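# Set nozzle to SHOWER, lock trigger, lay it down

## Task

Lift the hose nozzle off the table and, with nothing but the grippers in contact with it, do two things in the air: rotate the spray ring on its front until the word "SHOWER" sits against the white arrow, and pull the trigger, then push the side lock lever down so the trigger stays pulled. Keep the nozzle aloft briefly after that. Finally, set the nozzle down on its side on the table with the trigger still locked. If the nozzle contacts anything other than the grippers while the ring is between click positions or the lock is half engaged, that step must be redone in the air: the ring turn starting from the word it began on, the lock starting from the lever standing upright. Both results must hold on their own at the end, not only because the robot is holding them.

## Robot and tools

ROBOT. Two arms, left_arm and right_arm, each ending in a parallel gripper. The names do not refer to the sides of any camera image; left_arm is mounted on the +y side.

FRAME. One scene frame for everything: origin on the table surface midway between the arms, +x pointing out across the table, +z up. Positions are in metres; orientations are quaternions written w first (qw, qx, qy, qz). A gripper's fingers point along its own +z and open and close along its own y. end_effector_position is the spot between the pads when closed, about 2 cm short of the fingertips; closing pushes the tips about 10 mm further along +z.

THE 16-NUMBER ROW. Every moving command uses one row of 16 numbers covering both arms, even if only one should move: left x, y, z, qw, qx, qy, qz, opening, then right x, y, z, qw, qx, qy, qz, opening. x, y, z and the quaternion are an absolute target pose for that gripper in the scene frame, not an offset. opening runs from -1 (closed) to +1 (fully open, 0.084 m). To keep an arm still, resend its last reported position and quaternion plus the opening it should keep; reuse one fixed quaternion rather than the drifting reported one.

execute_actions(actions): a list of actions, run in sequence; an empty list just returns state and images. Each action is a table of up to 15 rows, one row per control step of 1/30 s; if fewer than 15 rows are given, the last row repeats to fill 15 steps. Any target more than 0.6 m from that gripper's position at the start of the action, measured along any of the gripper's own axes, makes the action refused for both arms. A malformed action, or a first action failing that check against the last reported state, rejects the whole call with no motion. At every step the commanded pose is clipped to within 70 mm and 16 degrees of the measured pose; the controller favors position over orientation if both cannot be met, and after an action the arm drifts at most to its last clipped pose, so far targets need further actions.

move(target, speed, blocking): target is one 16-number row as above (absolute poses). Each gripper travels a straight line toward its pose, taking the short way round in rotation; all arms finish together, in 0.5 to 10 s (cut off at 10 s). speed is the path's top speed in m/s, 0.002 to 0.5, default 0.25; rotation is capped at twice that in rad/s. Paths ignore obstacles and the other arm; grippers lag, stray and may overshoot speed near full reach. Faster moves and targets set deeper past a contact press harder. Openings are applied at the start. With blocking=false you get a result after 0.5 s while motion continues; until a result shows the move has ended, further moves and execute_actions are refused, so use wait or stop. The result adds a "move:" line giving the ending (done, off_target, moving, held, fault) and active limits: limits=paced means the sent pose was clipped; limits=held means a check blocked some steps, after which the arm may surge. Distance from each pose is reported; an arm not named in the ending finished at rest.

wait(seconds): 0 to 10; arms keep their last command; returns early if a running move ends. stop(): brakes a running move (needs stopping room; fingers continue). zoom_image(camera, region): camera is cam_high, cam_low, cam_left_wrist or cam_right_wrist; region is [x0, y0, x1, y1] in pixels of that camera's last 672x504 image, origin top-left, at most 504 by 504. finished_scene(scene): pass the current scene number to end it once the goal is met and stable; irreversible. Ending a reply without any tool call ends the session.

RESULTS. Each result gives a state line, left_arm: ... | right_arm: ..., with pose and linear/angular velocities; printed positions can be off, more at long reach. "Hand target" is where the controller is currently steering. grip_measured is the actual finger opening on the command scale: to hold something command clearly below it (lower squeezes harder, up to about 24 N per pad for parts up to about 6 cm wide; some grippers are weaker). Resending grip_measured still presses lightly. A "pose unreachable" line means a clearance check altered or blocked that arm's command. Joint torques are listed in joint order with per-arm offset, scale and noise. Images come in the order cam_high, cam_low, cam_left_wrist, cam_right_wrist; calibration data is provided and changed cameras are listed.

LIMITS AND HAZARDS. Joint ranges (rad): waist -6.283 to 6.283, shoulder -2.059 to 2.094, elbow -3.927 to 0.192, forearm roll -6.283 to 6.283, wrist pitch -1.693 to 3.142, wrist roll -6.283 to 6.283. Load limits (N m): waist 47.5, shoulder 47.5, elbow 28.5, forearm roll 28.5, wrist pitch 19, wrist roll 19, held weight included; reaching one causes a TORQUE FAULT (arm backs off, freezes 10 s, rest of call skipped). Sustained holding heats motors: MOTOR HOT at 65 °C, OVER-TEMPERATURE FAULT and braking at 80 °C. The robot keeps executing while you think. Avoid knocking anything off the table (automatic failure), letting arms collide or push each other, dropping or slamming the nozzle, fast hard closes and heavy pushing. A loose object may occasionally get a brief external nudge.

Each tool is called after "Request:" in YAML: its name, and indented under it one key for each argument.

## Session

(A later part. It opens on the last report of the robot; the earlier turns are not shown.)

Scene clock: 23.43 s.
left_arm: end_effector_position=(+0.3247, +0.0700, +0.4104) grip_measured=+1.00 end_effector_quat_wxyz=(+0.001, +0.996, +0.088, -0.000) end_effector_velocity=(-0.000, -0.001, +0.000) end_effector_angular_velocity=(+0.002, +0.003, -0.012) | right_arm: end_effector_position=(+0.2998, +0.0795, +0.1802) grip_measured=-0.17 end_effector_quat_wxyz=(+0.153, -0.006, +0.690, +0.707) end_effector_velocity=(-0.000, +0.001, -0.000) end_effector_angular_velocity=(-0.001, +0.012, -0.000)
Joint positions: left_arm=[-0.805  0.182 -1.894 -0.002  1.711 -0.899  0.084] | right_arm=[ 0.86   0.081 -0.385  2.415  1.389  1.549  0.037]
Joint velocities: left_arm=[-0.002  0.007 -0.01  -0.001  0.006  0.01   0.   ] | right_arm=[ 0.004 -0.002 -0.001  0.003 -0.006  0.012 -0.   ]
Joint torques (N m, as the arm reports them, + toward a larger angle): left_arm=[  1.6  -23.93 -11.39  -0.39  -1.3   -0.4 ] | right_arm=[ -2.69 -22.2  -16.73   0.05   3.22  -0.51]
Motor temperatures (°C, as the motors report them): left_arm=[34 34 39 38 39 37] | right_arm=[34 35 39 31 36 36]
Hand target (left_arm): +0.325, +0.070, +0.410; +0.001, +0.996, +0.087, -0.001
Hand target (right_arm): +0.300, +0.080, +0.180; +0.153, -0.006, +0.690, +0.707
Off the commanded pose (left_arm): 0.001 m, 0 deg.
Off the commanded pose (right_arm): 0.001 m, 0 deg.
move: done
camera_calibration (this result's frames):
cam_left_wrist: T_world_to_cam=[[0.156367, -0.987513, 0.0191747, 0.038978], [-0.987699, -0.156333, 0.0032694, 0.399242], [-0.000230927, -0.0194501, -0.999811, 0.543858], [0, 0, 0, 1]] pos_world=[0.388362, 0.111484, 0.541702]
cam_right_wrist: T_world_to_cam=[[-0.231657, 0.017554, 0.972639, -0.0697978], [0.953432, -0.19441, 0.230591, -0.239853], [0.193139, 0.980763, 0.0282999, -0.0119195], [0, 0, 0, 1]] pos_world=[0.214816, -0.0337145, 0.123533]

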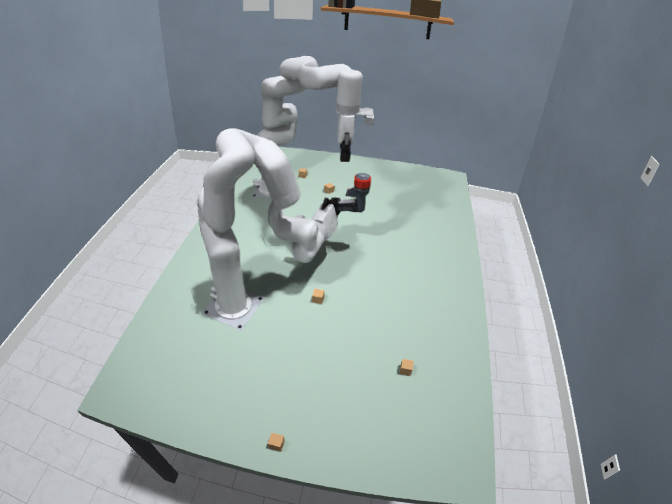

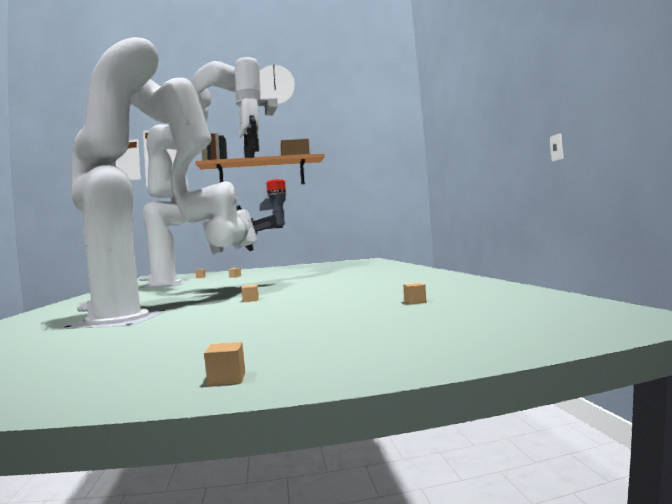

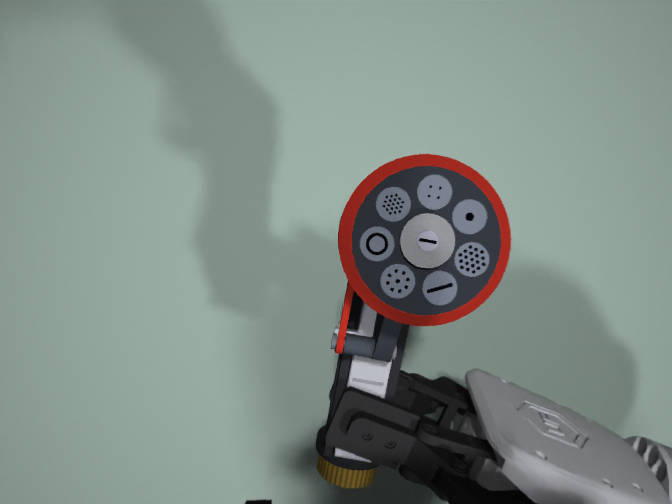

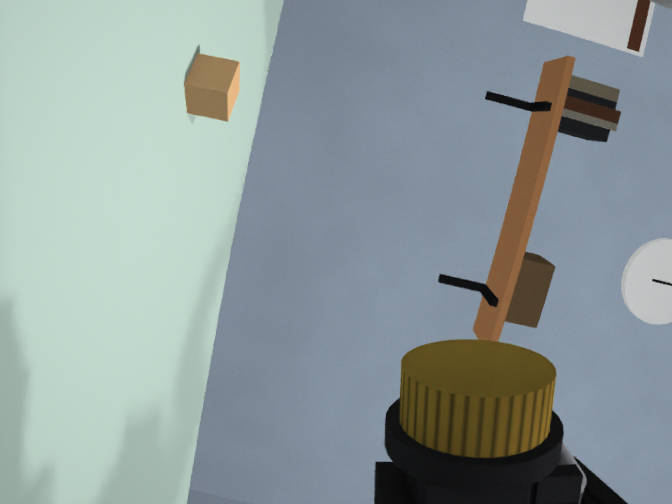

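Request:
move:
  target: [0.3977,0.0778,0.37,0,0.9962,0.0872,0,1,0.3,0.08,0.18,0.1529,-0.0061,0.6903,0.7071,-1]
  speed: 0.15

Request:
move:
  target: [0.3977,0.0778,0.306,0,0.9962,0.0872,0,1,0.3,0.08,0.18,0.1529,-0.0061,0.6903,0.7071,-1]
  speed: 0.05

Request:
zoom_image:
  camera: "cam_low"
  region: [230,130,320,240]

Scene clock: 25.70 s.
left_arm: end_effector_position=(+0.3975, +0.0776, +0.3705) grip_measured=+1.00 end_effector_quat_wxyz=(+0.000, +0.996, +0.087, +0.000) end_effector_velocity=(+0.002, +0.000, -0.002) end_effector_angular_velocity=(+0.003, +0.005, +0.001) | right_arm: end_effector_position=(+0.3000, +0.0800, +0.1800) grip_measured=-0.17 end_effector_quat_wxyz=(+0.153, -0.006, +0.690, +0.707) end_effector_velocity=(+0.000, +0.000, +0.000) end_effector_angular_velocity=(+0.000, -0.001, -0.000)
Joint positions: left_arm=[-0.71   0.36  -2.019  0.     1.658 -0.803  0.084] | right_arm=[ 0.861  0.082 -0.386  2.415  1.388  1.55   0.037]
Joint velocities: left_arm=[ 0.003  0.013 -0.013 -0.     0.006  0.002 -0.   ] | right_arm=[ 0. -0. -0.  0. -0. -0.  0.]
Joint torques (N m, as the arm reports them, + toward a larger angle): left_arm=[  1.9  -27.44 -11.64  -0.26  -1.21  -0.42] | right_arm=[ -2.63 -21.37 -16.76   0.2    2.99  -0.36]
Motor temperatures (°C, as the motors report them): left_arm=[34 34 39 38 39 37] | right_arm=[34 35 39 31 36 36]
Hand target (left_arm): +0.398, +0.078, +0.370; -0.000, +0.996, +0.087, +0.000
Hand target (right_arm): +0.300, +0.080, +0.180; +0.153, -0.006, +0.690, +0.707
Off the commanded pose (left_arm): 0.001 m, 0 deg.
Off the commanded pose (right_arm): 0.000 m, 0 deg.
move: done
camera_calibration (this result's frames):
cam_left_wrist: T_world_to_cam=[[0.154972, -0.987763, 0.0175377, 0.0370756], [-0.987918, -0.154972, 0.00135295, 0.473142], [0.00138146, -0.0175355, -0.999845, 0.503328], [0, 0, 0, 1]] pos_world=[0.460985, 0.118772, 0.50196]
cam_right_wrist: T_world_to_cam=[[-0.230875, 0.0180612, 0.972816, -0.0698819], [0.953617, -0.194291, 0.229925, -0.239879], [0.193162, 0.980778, 0.0276333, -0.0123064], [0, 0, 0, 1]] pos_world=[0.214995, -0.0332742, 0.123476]

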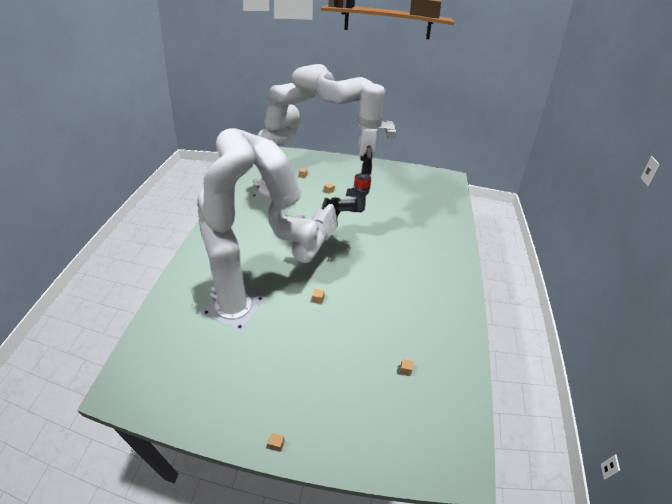

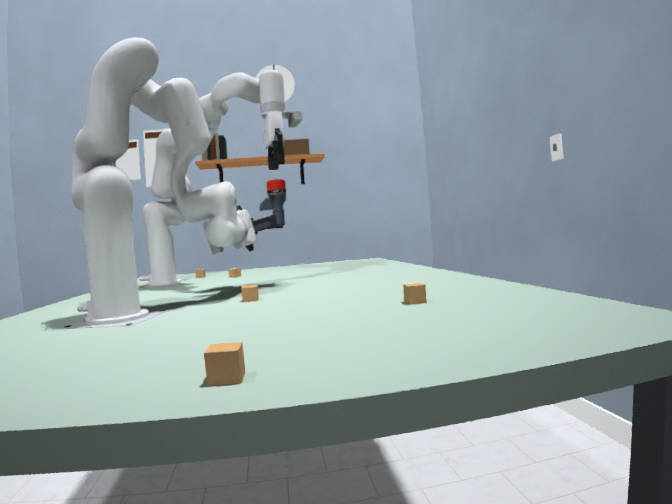

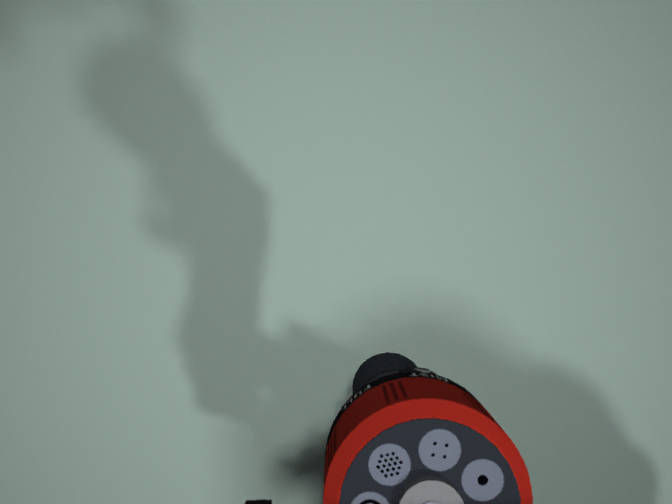

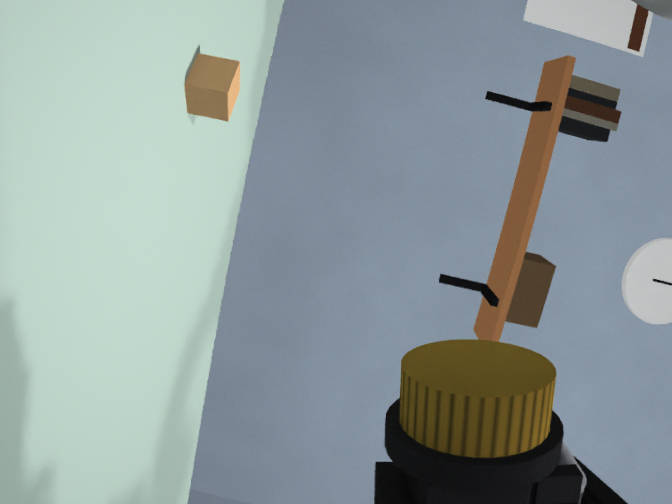

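Scene clock: 27.40 s.
left_arm: end_effector_position=(+0.3978, +0.0777, +0.3064) grip_measured=+1.00 end_effector_quat_wxyz=(+0.000, +0.996, +0.087, +0.000) end_effector_velocity=(-0.000, -0.000, -0.002) end_effector_angular_velocity=(-0.001, -0.001, -0.001) | right_arm: end_effector_position=(+0.3000, +0.0800, +0.1800) grip_measured=-0.17 end_effector_quat_wxyz=(+0.153, -0.006, +0.690, +0.707) end_effector_velocity=(+0.000, +0.000, +0.000) end_effector_angular_velocity=(+0.001, -0.001, -0.000)
Joint positions: left_arm=[-0.71   0.301 -1.749  0.     1.448 -0.802  0.084] | right_arm=[ 0.861  0.082 -0.386  2.415  1.388  1.55   0.037]
Joint velocities: left_arm=[-0.001 -0.002  0.01  -0.    -0.01   0.    -0.   ] | right_arm=[-0.    -0.    -0.001  0.    -0.    -0.    -0.   ]
Joint torques (N m, as the arm reports them, + toward a larger angle): left_arm=[  1.6  -27.1  -12.2   -0.28  -1.31  -0.39] | right_arm=[ -2.25 -21.76 -16.92   0.19   2.96  -0.48]
Motor temperatures (°C, as the motors report them): left_arm=[34 34 39 38 39 37] | right_arm=[34 35 39 31 36 36]
Hand target (left_arm): +0.398, +0.078, +0.306; -0.000, +0.996, +0.087, -0.000
Hand target (right_arm): +0.300, +0.080, +0.180; +0.153, -0.006, +0.690, +0.707
Off the commanded pose (left_arm): 0.000 m, 0 deg.
Off the commanded pose (right_arm): 0.000 m, 0 deg.
move: done
camera_calibration (this result's frames):
cam_left_wrist: T_world_to_cam=[[0.155214, -0.987727, 0.0174151, 0.0381868], [-0.987881, -0.155201, 0.00210793, 0.473335], [0.000620774, -0.0175312, -0.999846, 0.439501], [0, 0, 0, 1]] pos_world=[0.461398, 0.118885, 0.437771]
cam_right_wrist: T_world_to_cam=[[-0.230876, 0.018063, 0.972815, -0.0698794], [0.953616, -0.194291, 0.229927, -0.23988], [0.193163, 0.980778, 0.0276321, -0.0123075], [0, 0, 0, 1]] pos_world=[0.214997, -0.0332734, 0.123475]

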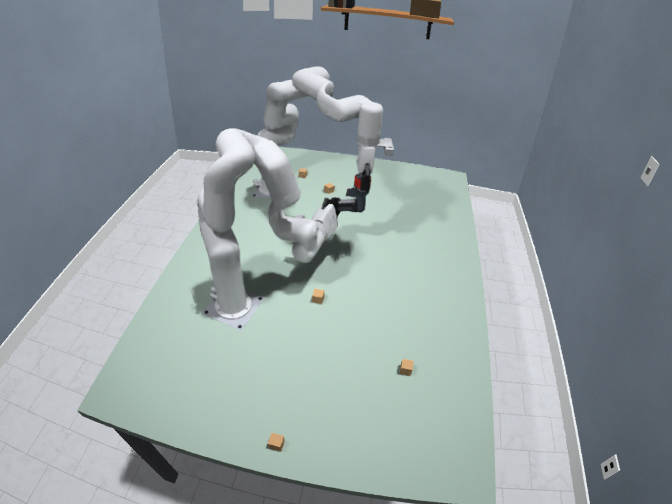

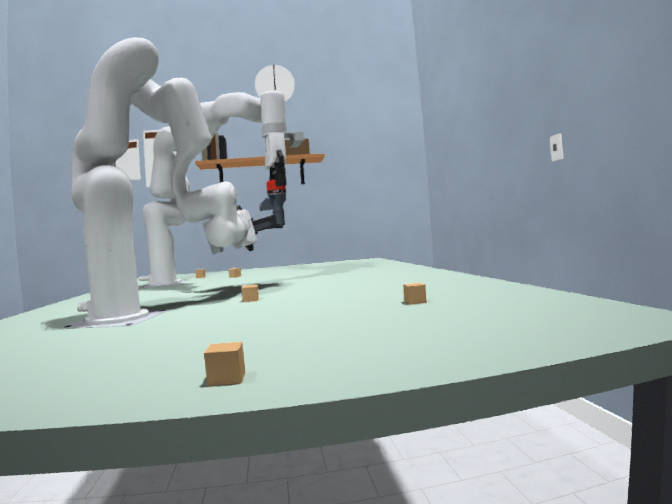

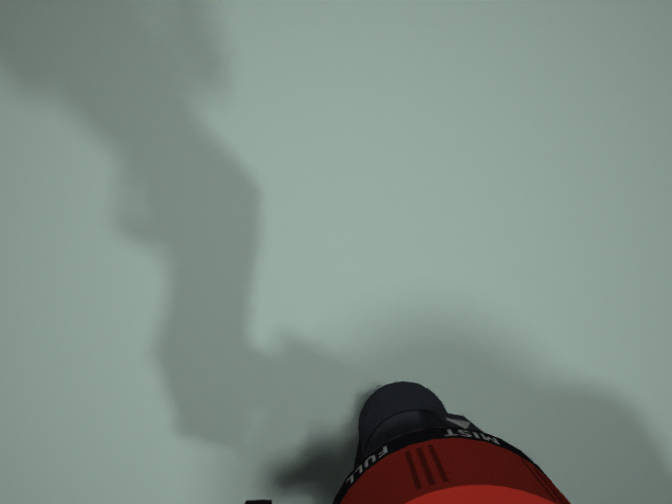

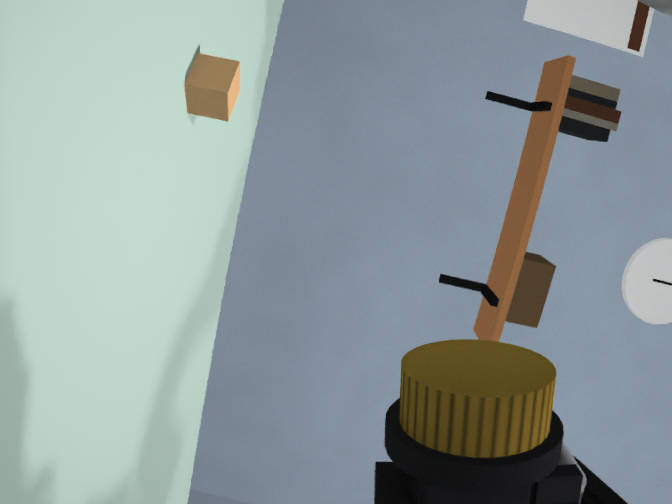

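Region (230, 130, 320, 240) of cam_low's 672x504 image, scaled by 4.582, with more detail than that image has; it fills the left 412 columns of this view, and the rest is white.

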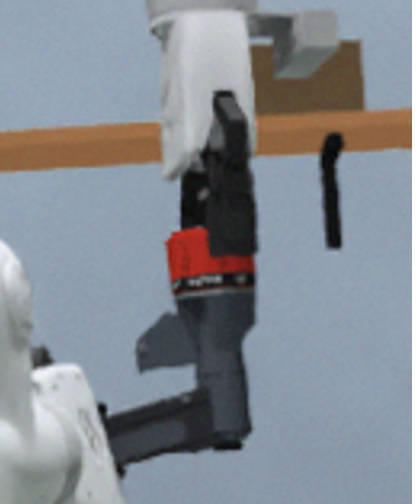

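Request:
execute_actions:
  actions:
    - [[0.397,0.0795,0.3,0,0.9962,0.0872,0,0.6,0.3,0.08,0.18,0.1529,-0.0061,0.6903,0.7071,-1]]
    - [[0.397,0.0795,0.3,0,0.9962,0.0872,0,0.1,0.3,0.08,0.18,0.1529,-0.0061,0.6903,0.7071,-1]]
    - [[0.397,0.0795,0.3,0,0.9962,0.0872,0,-0.4,0.3,0.08,0.18,0.1529,-0.0061,0.6903,0.7071,-1]]

Request:
move:
  target: [0.397,0.0795,0.3,0,0.5519,0.8339,0,-0.4,0.3,0.08,0.18,0.1529,-0.0061,0.6903,0.7071,-1]

Request:
move:
  target: [0.397,0.0795,0.3,0,0.5519,0.8339,0,1,0.3,0.08,0.18,0.1529,-0.0061,0.6903,0.7071,-1]

Request:
move:
  target: [0.397,0.06,0.4,0,0.5519,0.8339,0,1,0.3,0.08,0.18,0.1529,-0.0061,0.6903,0.7071,-1]
  speed: 0.15

Scene clock: 30.10 s.
left_arm: end_effector_position=(+0.3970, +0.0795, +0.3001) grip_measured=+0.32 end_effector_quat_wxyz=(+0.000, +0.996, +0.087, +0.000) end_effector_velocity=(+0.000, +0.000, -0.000) end_effector_angular_velocity=(-0.000, -0.000, +0.001) | right_arm: end_effector_position=(+0.3000, +0.0799, +0.1798) grip_measured=-0.17 end_effector_quat_wxyz=(+0.153, -0.006, +0.690, +0.707) end_effector_velocity=(-0.001, -0.000, -0.001) end_effector_angular_velocity=(-0.001, +0.002, -0.000)
Joint positions: left_arm=[-0.708  0.292 -1.719  0.     1.427 -0.8    0.058] | right_arm=[ 0.861  0.082 -0.386  2.415  1.388  1.55   0.037]
Joint velocities: left_arm=[ 0.001  0.     0.    -0.    -0.    -0.     0.   ] | right_arm=[ 0.     0.001  0.002  0.     0.    -0.     0.   ]
Joint torques (N m, as the arm reports them, + toward a larger angle): left_arm=[  1.17 -25.72 -11.99  -0.61  -1.72  -0.47] | right_arm=[ -1.29 -23.61 -18.75  -0.24   3.73  -0.84]
Motor temperatures (°C, as the motors report them): left_arm=[34 34 40 38 39 37] | right_arm=[34 35 39 31 36 36]
Hand target (left_arm): +0.397, +0.079, +0.300; +0.000, +0.996, +0.087, -0.000
Hand target (right_arm): +0.300, +0.080, +0.180; +0.153, -0.006, +0.690, +0.707
Off the commanded pose (left_arm): 0.000 m, 0 deg.
Off the commanded pose (right_arm): 0.000 m, 0 deg.
camera_calibration (this result's frames):
cam_left_wrist: T_world_to_cam=[[0.155223, -0.987727, 0.0173381, 0.0402083], [-0.987879, -0.15521, 0.00213783, 0.472851], [0.000579442, -0.0174597, -0.999847, 0.433264], [0, 0, 0, 1]] pos_world=[0.460627, 0.12067, 0.431489]
cam_right_wrist: T_world_to_cam=[[-0.230581, 0.0184016, 0.972879, -0.0698569], [0.953668, -0.194304, 0.229703, -0.239802], [0.193262, 0.980769, 0.0272539, -0.0121918], [0, 0, 0, 1]] pos_world=[0.21494, -0.0333518, 0.123378]

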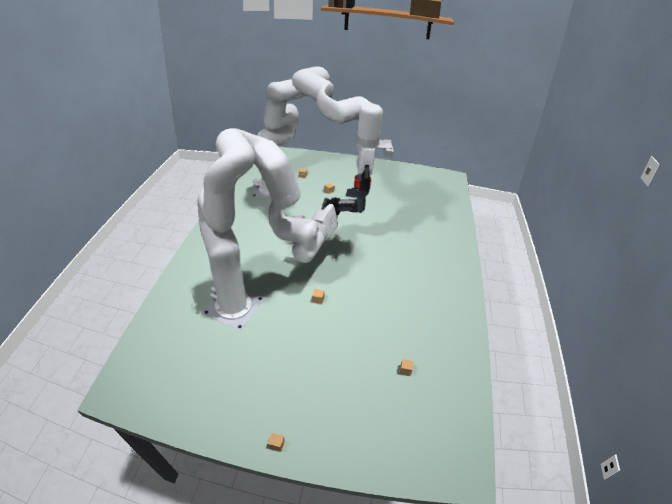

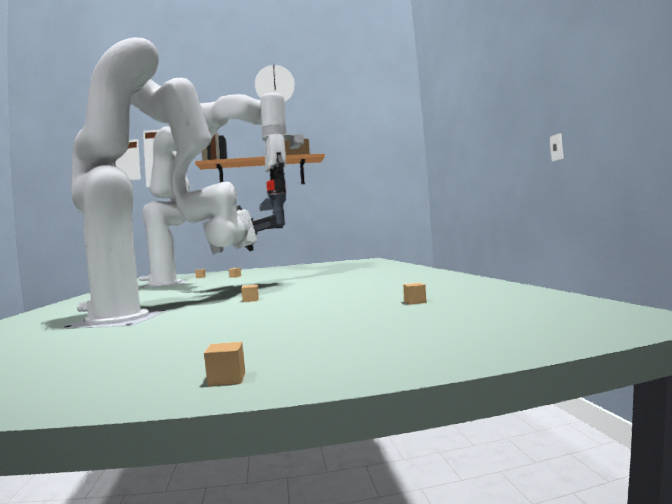

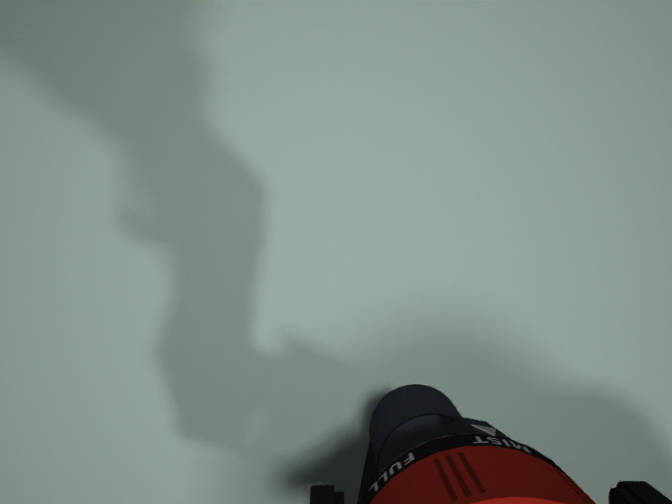

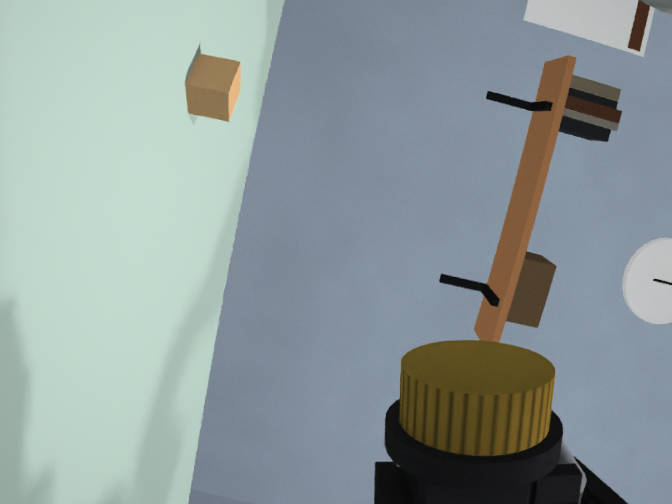

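Scene clock: 34.23 s.
left_arm: end_effector_position=(+0.3967, +0.0795, +0.2996) grip_measured=+0.32 end_effector_quat_wxyz=(-0.001, +0.552, +0.834, -0.000) end_effector_velocity=(+0.000, -0.000, +0.000) end_effector_angular_velocity=(+0.000, -0.002, +0.010) | right_arm: end_effector_position=(+0.3003, +0.0801, +0.1804) grip_measured=-0.16 end_effector_quat_wxyz=(+0.153, -0.006, +0.690, +0.707) end_effector_velocity=(-0.000, -0.000, -0.001) end_effector_angular_velocity=(-0.002, +0.002, -0.000)
Joint positions: left_arm=[-0.708  0.292 -1.718 -0.     1.427 -2.597  0.058] | right_arm=[ 0.861  0.082 -0.387  2.416  1.388  1.55   0.037]
Joint velocities: left_arm=[-0.001 -0.    -0.001  0.001 -0.001 -0.011 -0.   ] | right_arm=[ 0.     0.002  0.001  0.    -0.    -0.    -0.   ]
Joint torques (N m, as the arm reports them, + toward a larger angle): left_arm=[  4.06 -30.61 -16.31   0.5   -4.92  -0.59] | right_arm=[  3.14 -17.25  -8.99  -4.78   1.53  -1.58]
Motor temperatures (°C, as the motors report them): left_arm=[34 34 40 38 39 37] | right_arm=[34 35 39 31 36 36]
Hand target (left_arm): +0.397, +0.080, +0.300; +0.000, +0.552, +0.834, -0.000
Hand target (right_arm): +0.300, +0.080, +0.180; +0.153, -0.006, +0.690, +0.707
Off the commanded pose (left_arm): 0.000 m, 0 deg.
Off the commanded pose (right_arm): 0.001 m, 0 deg.
move: done
camera_calibration (this result's frames):
cam_left_wrist: T_world_to_cam=[[0.927982, 0.372265, 0.0163742, -0.374179], [0.372293, -0.928114, 0.0013913, -0.00537792], [0.0157151, 0.0048049, -0.999865, 0.425001], [0, 0, 0, 1]] pos_world=[0.342555, 0.13226, 0.431078]
cam_right_wrist: T_world_to_cam=[[-0.230967, 0.0172122, 0.972809, -0.070121], [0.953533, -0.194807, 0.229837, -0.240147], [0.193466, 0.980691, 0.0285817, -0.0127167], [0, 0, 0, 1]] pos_world=[0.215253, -0.0331043, 0.123773]

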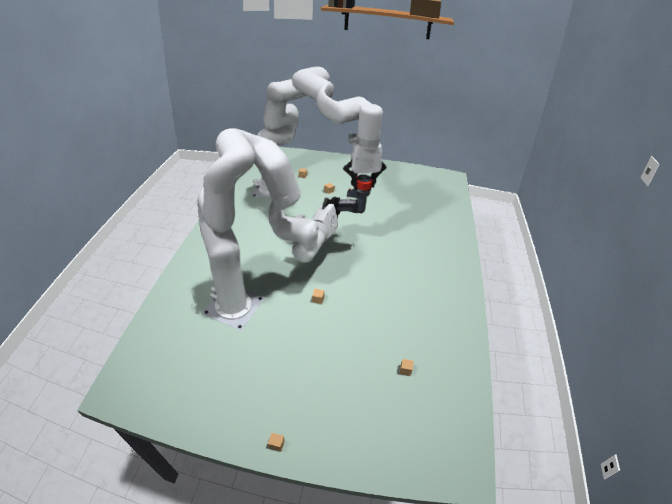

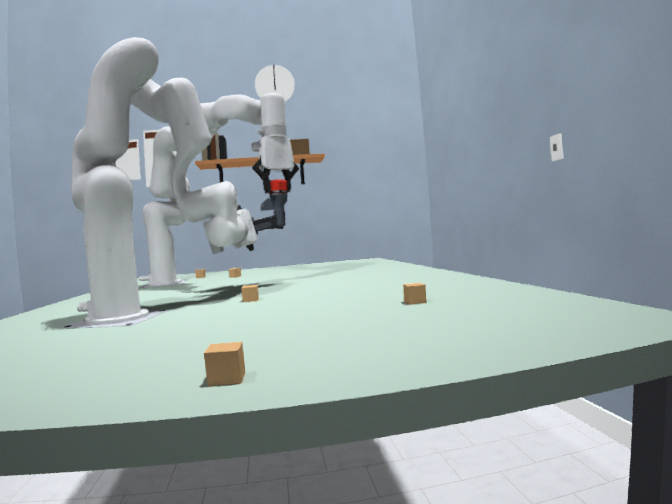

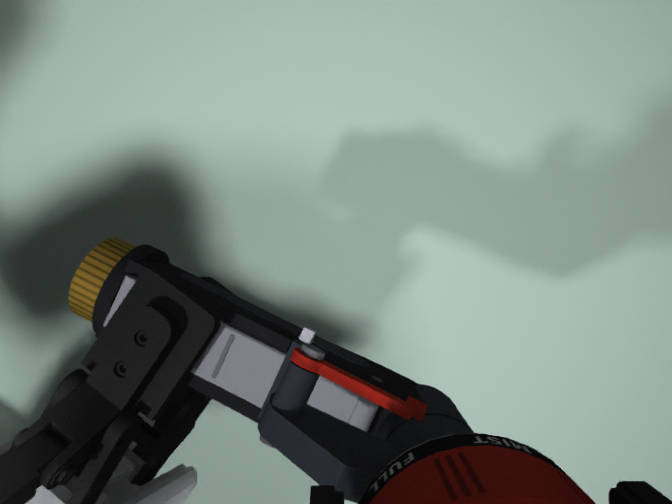

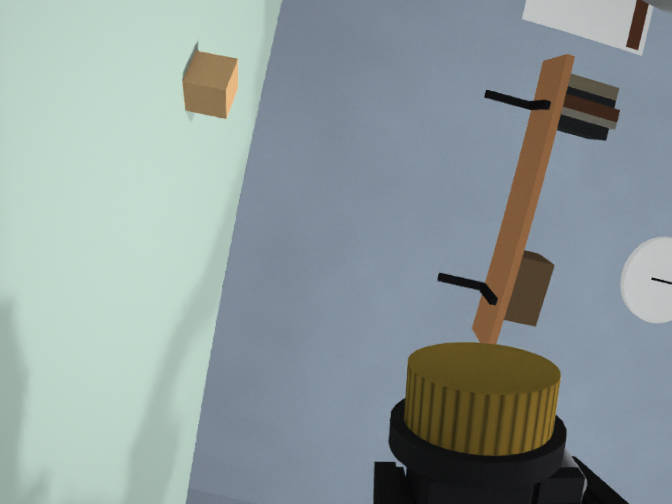

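Scene clock: 34.93 s.
left_arm: end_effector_position=(+0.3971, +0.0795, +0.3001) grip_measured=+1.00 end_effector_quat_wxyz=(+0.000, +0.552, +0.834, +0.000) end_effector_velocity=(-0.000, +0.000, -0.001) end_effector_angular_velocity=(+0.002, +0.003, +0.001) | right_arm: end_effector_position=(+0.2999, +0.0800, +0.1799) grip_measured=-0.16 end_effector_quat_wxyz=(+0.153, -0.006, +0.690, +0.707) end_effector_velocity=(+0.000, -0.001, -0.000) end_effector_angular_velocity=(-0.000, +0.001, -0.001)
Joint positions: left_arm=[-0.708  0.292 -1.719  0.     1.426 -2.598  0.084] | right_arm=[ 0.861  0.082 -0.386  2.415  1.388  1.55   0.037]
Joint velocities: left_arm=[ 0.     0.001  0.001 -0.     0.001 -0.001  0.   ] | right_arm=[-0.001 -0.     0.001  0.001  0.    -0.    -0.   ]
Joint torques (N m, as the arm reports them, + toward a larger angle): left_arm=[  1.53 -26.92 -12.21  -0.39  -1.11  -0.4 ] | right_arm=[ -2.4  -21.87 -16.97   0.17   2.95  -0.29]
Motor temperatures (°C, as the motors report them): left_arm=[34 34 40 38 39 37] | right_arm=[34 35 39 31 36 36]
Hand target (left_arm): +0.397, +0.080, +0.300; -0.000, +0.552, +0.834, +0.000
Hand target (right_arm): +0.300, +0.080, +0.180; +0.153, -0.006, +0.690, +0.707
Off the commanded pose (left_arm): 0.000 m, 0 deg.
Off the commanded pose (right_arm): 0.000 m, 0 deg.
move: done
camera_calibration (this result's frames):
cam_left_wrist: T_world_to_cam=[[0.927489, 0.373442, 0.0174617, -0.374725], [0.373456, -0.927644, 0.00257801, -0.00637919], [0.017161, 0.0041301, -0.999844, 0.424987], [0, 0, 0, 1]] pos_world=[0.342642, 0.132265, 0.43148]
cam_right_wrist: T_world_to_cam=[[-0.23074, 0.0181896, 0.972845, -0.0698679], [0.953693, -0.194038, 0.229825, -0.239771], [0.192949, 0.980825, 0.0274251, -0.0121922], [0, 0, 0, 1]] pos_world=[0.214899, -0.0332953, 0.12341]

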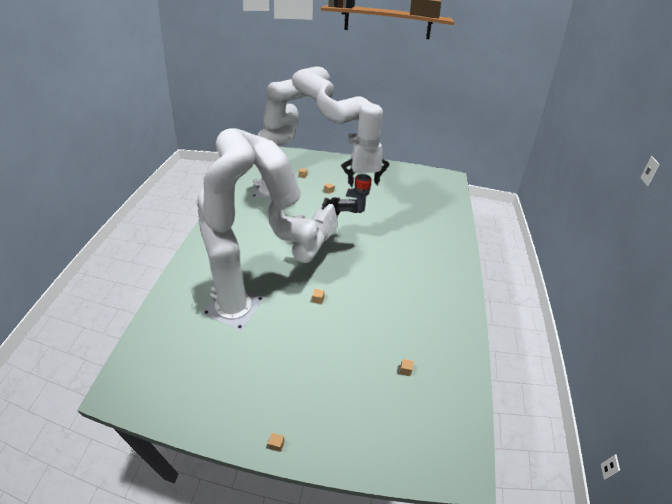

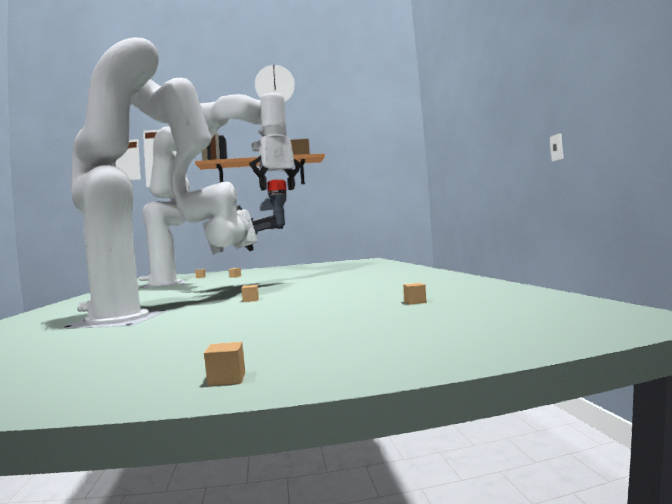

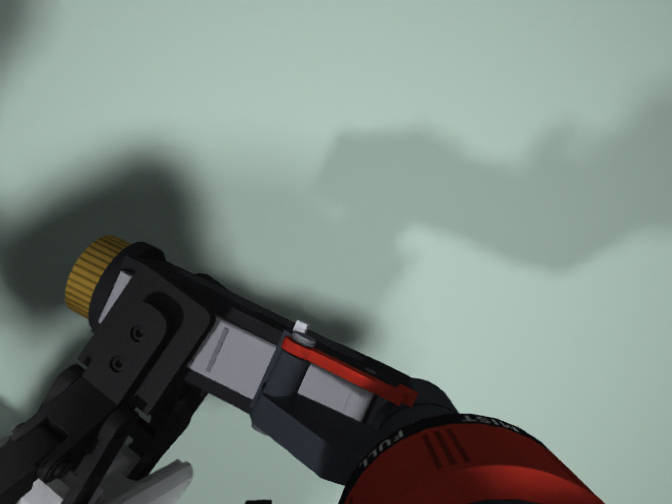

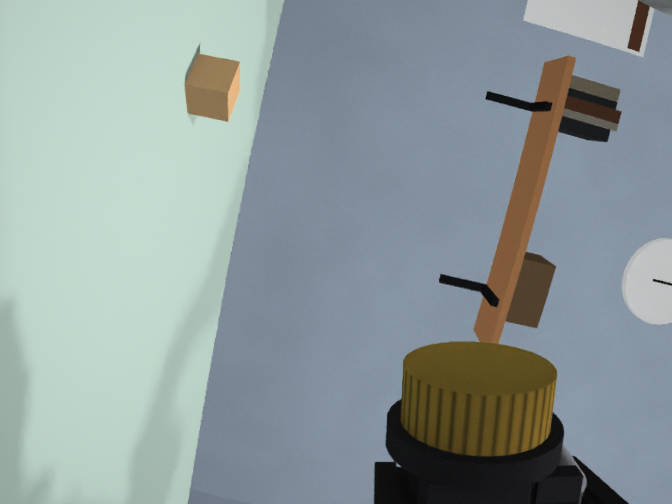

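Scene clock: 36.27 s.
left_arm: end_effector_position=(+0.3968, +0.0602, +0.3998) grip_measured=+1.00 end_effector_quat_wxyz=(+0.001, +0.552, +0.834, -0.000) end_effector_velocity=(+0.001, -0.001, +0.003) end_effector_angular_velocity=(+0.007, +0.008, -0.000) | right_arm: end_effector_position=(+0.3000, +0.0800, +0.1800) grip_measured=-0.16 end_effector_quat_wxyz=(+0.153, -0.006, +0.690, +0.707) end_effector_velocity=(-0.000, -0.000, +0.000) end_effector_angular_velocity=(-0.000, -0.000, -0.000)
Joint positions: left_arm=[-0.735  0.487 -2.301 -0.     1.813 -2.626  0.084] | right_arm=[ 0.861  0.082 -0.386  2.415  1.388  1.55   0.037]
Joint velocities: left_arm=[-0.001  0.042 -0.078  0.     0.047 -0.    -0.   ] | right_arm=[-0.    -0.001  0.001  0.    -0.    -0.    -0.   ]
Joint torques (N m, as the arm reports them, + toward a larger angle): left_arm=[  1.54 -29.33 -10.79  -0.45  -1.14  -0.33] | right_arm=[ -2.31 -21.51 -17.     0.18   3.05  -0.39]
Motor temperatures (°C, as the motors report them): left_arm=[34 34 40 38 39 37] | right_arm=[34 35 39 31 36 36]
Hand target (left_arm): +0.397, +0.060, +0.400; +0.000, +0.552, +0.834, -0.000
Hand target (right_arm): +0.300, +0.080, +0.180; +0.153, -0.006, +0.690, +0.707
Off the commanded pose (left_arm): 0.000 m, 0 deg.
Off the commanded pose (right_arm): 0.000 m, 0 deg.
move: done
camera_calibration (this result's frames):
cam_left_wrist: T_world_to_cam=[[0.927493, 0.373411, 0.0179228, -0.369144], [0.373408, -0.92766, 0.00367773, -0.0248523], [0.0179996, 0.00328145, -0.999833, 0.5244], [0, 0, 0, 1]] pos_world=[0.34222, 0.113068, 0.53102]
cam_right_wrist: T_world_to_cam=[[-0.230876, 0.0180641, 0.972816, -0.0698795], [0.953616, -0.194292, 0.229927, -0.23988], [0.193163, 0.980777, 0.0276311, -0.0123077], [0, 0, 0, 1]] pos_world=[0.214997, -0.0332732, 0.123475]

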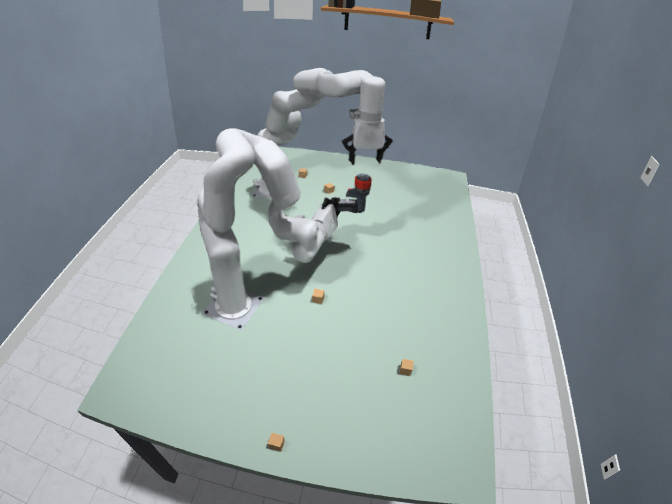

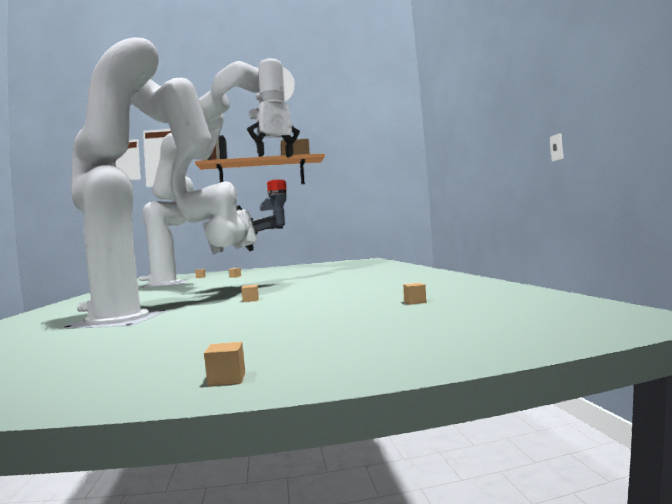

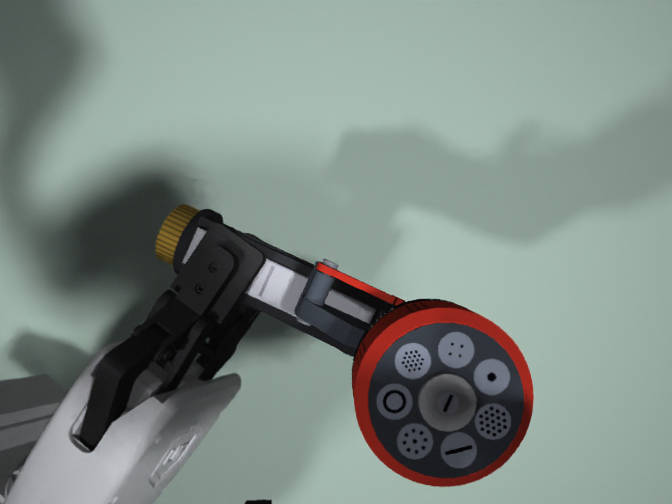

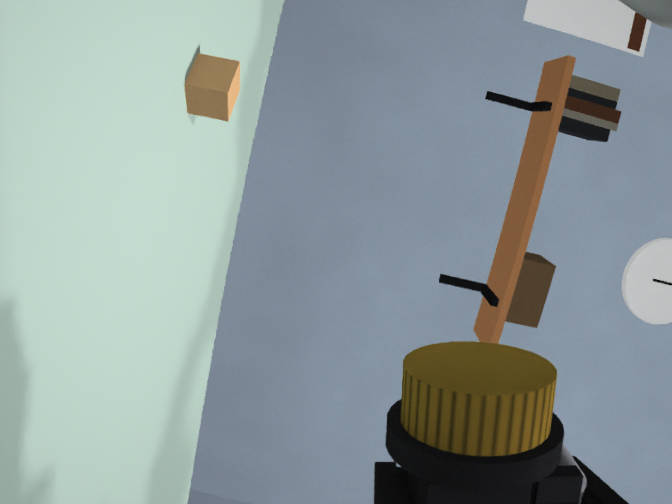

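Request:
move:
  target: [0.36,0.25,0.40,0,0.5519,0.8339,0,1, 0.3,0.08,0.18,0.1529,-0.0061,0.6903,0.7071,-1]

Request:
move:
  target: [0.30,0.22,0.27,0.7032,0.7032,-0.0739,0.0739,-1, 0.3,-0.04,0.18,0.1529,-0.0061,0.6903,0.7071,-1]
  speed: 0.15

Scene clock: 40.67 s.
left_arm: end_effector_position=(+0.3602, +0.2497, +0.3994) grip_measured=+1.00 end_effector_quat_wxyz=(-0.001, +0.552, +0.834, +0.001) end_effector_velocity=(-0.000, +0.002, +0.001) end_effector_angular_velocity=(-0.005, -0.007, -0.001) | right_arm: end_effector_position=(+0.3000, +0.0800, +0.1800) grip_measured=-0.16 end_effector_quat_wxyz=(+0.153, -0.006, +0.690, +0.707) end_effector_velocity=(+0.000, +0.000, +0.001) end_effector_angular_velocity=(+0.001, -0.002, +0.000)
Joint positions: left_arm=[-0.444 -0.076 -1.549  0.002  1.627 -2.334  0.084] | right_arm=[ 0.861  0.082 -0.386  2.415  1.388  1.55   0.037]
Joint velocities: left_arm=[ 0.006 -0.011  0.01  -0.002 -0.008  0.007 -0.   ] | right_arm=[-0.    -0.001 -0.001 -0.    -0.     0.    -0.   ]
Joint torques (N m, as the arm reports them, + toward a larger angle): left_arm=[  1.38 -18.9  -11.76  -0.58  -1.21  -0.39] | right_arm=[ -2.99 -21.89 -16.47  -0.04   2.86  -0.39]
Motor temperatures (°C, as the motors report them): left_arm=[34 35 40 38 39 37] | right_arm=[34 35 39 31 36 36]
Hand target (left_arm): +0.360, +0.250, +0.400; -0.000, +0.552, +0.834, +0.001
Hand target (right_arm): +0.300, +0.080, +0.180; +0.153, -0.006, +0.690, +0.707
Off the commanded pose (left_arm): 0.001 m, 0 deg.
Off the commanded pose (right_arm): 0.000 m, 0 deg.
move: done
camera_calibration (this result's frames):
cam_left_wrist: T_world_to_cam=[[0.927609, 0.373133, 0.0177075, -0.405886], [0.373183, -0.927758, 0.000532466, 0.165992], [0.016627, 0.00611423, -0.999843, 0.523854], [0, 0, 0, 1]] pos_world=[0.305848, 0.302247, 0.530871]
cam_right_wrist: T_world_to_cam=[[-0.230877, 0.018063, 0.972815, -0.0698794], [0.953616, -0.194292, 0.229928, -0.23988], [0.193163, 0.980777, 0.0276323, -0.0123077], [0, 0, 0, 1]] pos_world=[0.214997, -0.0332734, 0.123475]

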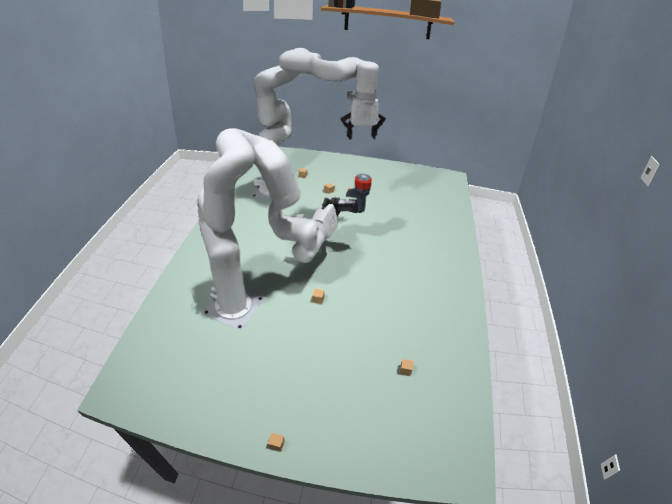

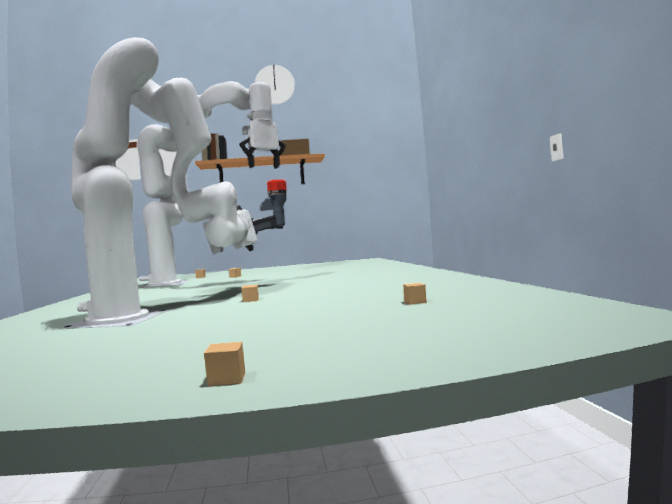

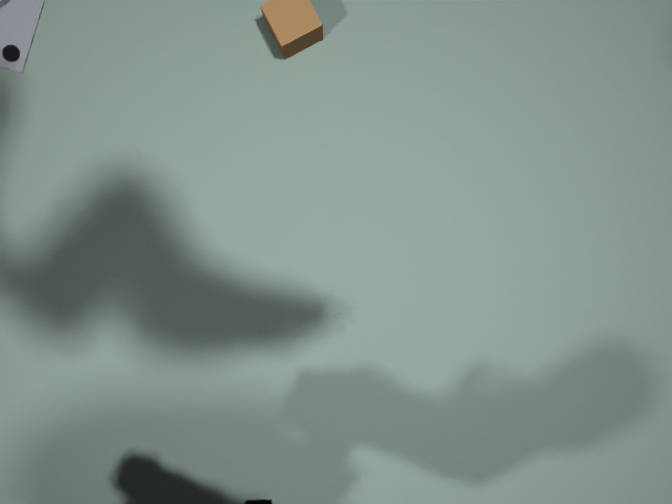

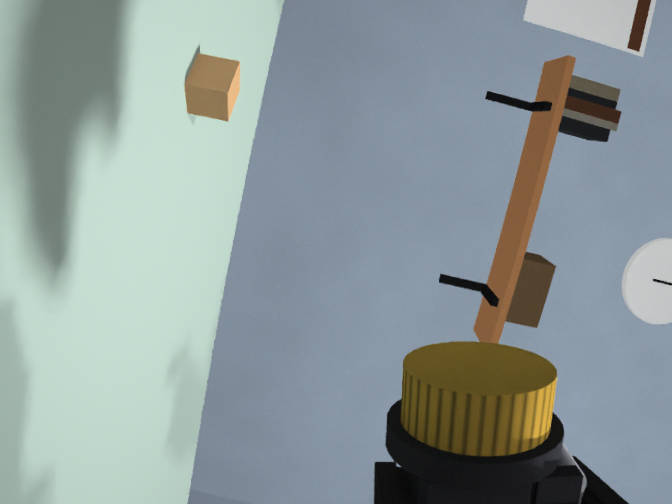

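Scene clock: 49.40 s.
left_arm: end_effector_position=(+0.2999, +0.2204, +0.2690) grip_measured=-1.00 end_effector_quat_wxyz=(+0.701, +0.705, -0.072, +0.075) end_effector_velocity=(-0.000, -0.001, -0.000) end_effector_angular_velocity=(-0.004, -0.008, -0.009) | right_arm: end_effector_position=(+0.3003, -0.0399, +0.1798) grip_measured=-0.16 end_effector_quat_wxyz=(+0.153, -0.006, +0.691, +0.707) end_effector_velocity=(+0.000, -0.000, +0.000) end_effector_angular_velocity=(+0.000, -0.002, +0.000)
Joint positions: left_arm=[ 0.123 -0.035 -0.627 -1.41   1.689  1.127  0.   ] | right_arm=[ 0.38  -0.047 -0.209  1.948  1.522  1.586  0.037]
Joint velocities: left_arm=[-0.001  0.01  -0.007  0.004  0.008  0.01   0.   ] | right_arm=[-0.002 -0.001 -0.    -0.002  0.001  0.    -0.   ]
Joint torques (N m, as the arm reports them, + toward a larger angle): left_arm=[  1.84 -16.91  -9.66  -1.38   2.19  -0.28] | right_arm=[ -2.73 -15.63 -14.58   0.33   2.95  -0.56]
Motor temperatures (°C, as the motors report them): left_arm=[34 34 40 38 39 37] | right_arm=[34 35 39 31 36 36]
Hand target (left_arm): +0.300, +0.220, +0.269; +0.701, +0.705, -0.072, +0.075
Hand target (right_arm): +0.300, -0.040, +0.180; +0.153, -0.006, +0.691, +0.707
Off the commanded pose (left_arm): 0.001 m, 0 deg.
Off the commanded pose (right_arm): 0.000 m, 0 deg.
move: done
camera_calibration (this result's frames):
cam_left_wrist: T_world_to_cam=[[-0.22553, 0.0108822, 0.974175, -0.16833], [-0.974236, -0.00217033, -0.22552, 0.422256], [-0.000339868, -0.999938, 0.0110913, 0.34955], [0, 0, 0, 1]] pos_world=[0.373532, 0.352277, 0.255333]
cam_right_wrist: T_world_to_cam=[[-0.231131, 0.0186726, 0.972743, -0.067282], [0.953556, -0.194146, 0.230299, -0.263484], [0.193154, 0.980795, 0.0270678, 0.105304], [0, 0, 0, 1]] pos_world=[0.215356, -0.15318, 0.123278]

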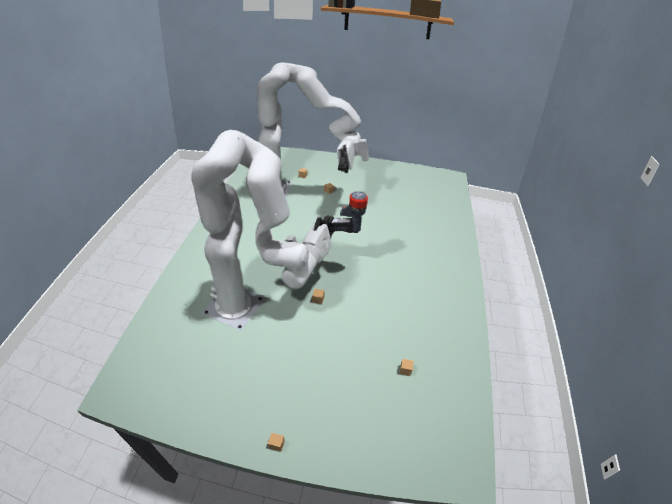

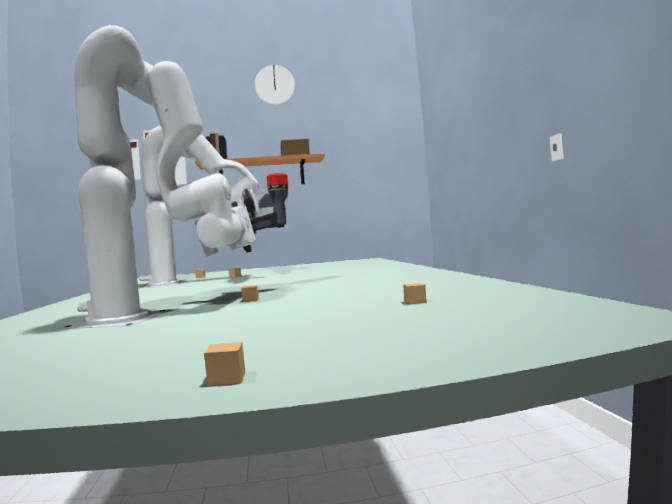

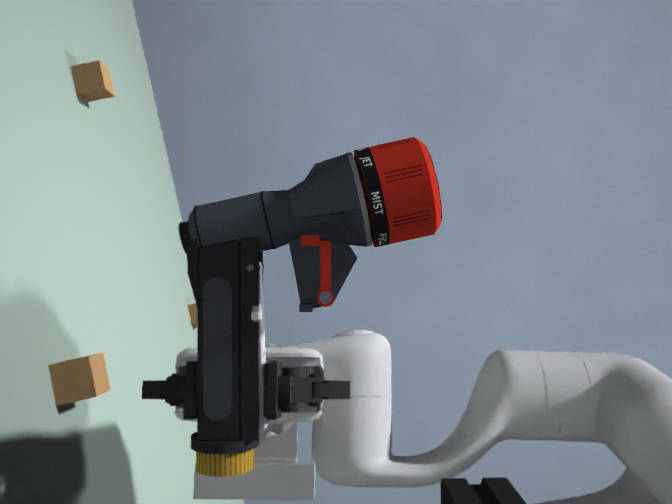

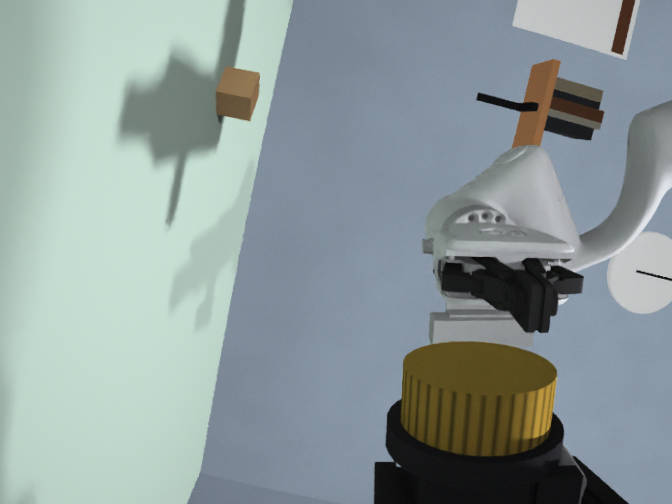

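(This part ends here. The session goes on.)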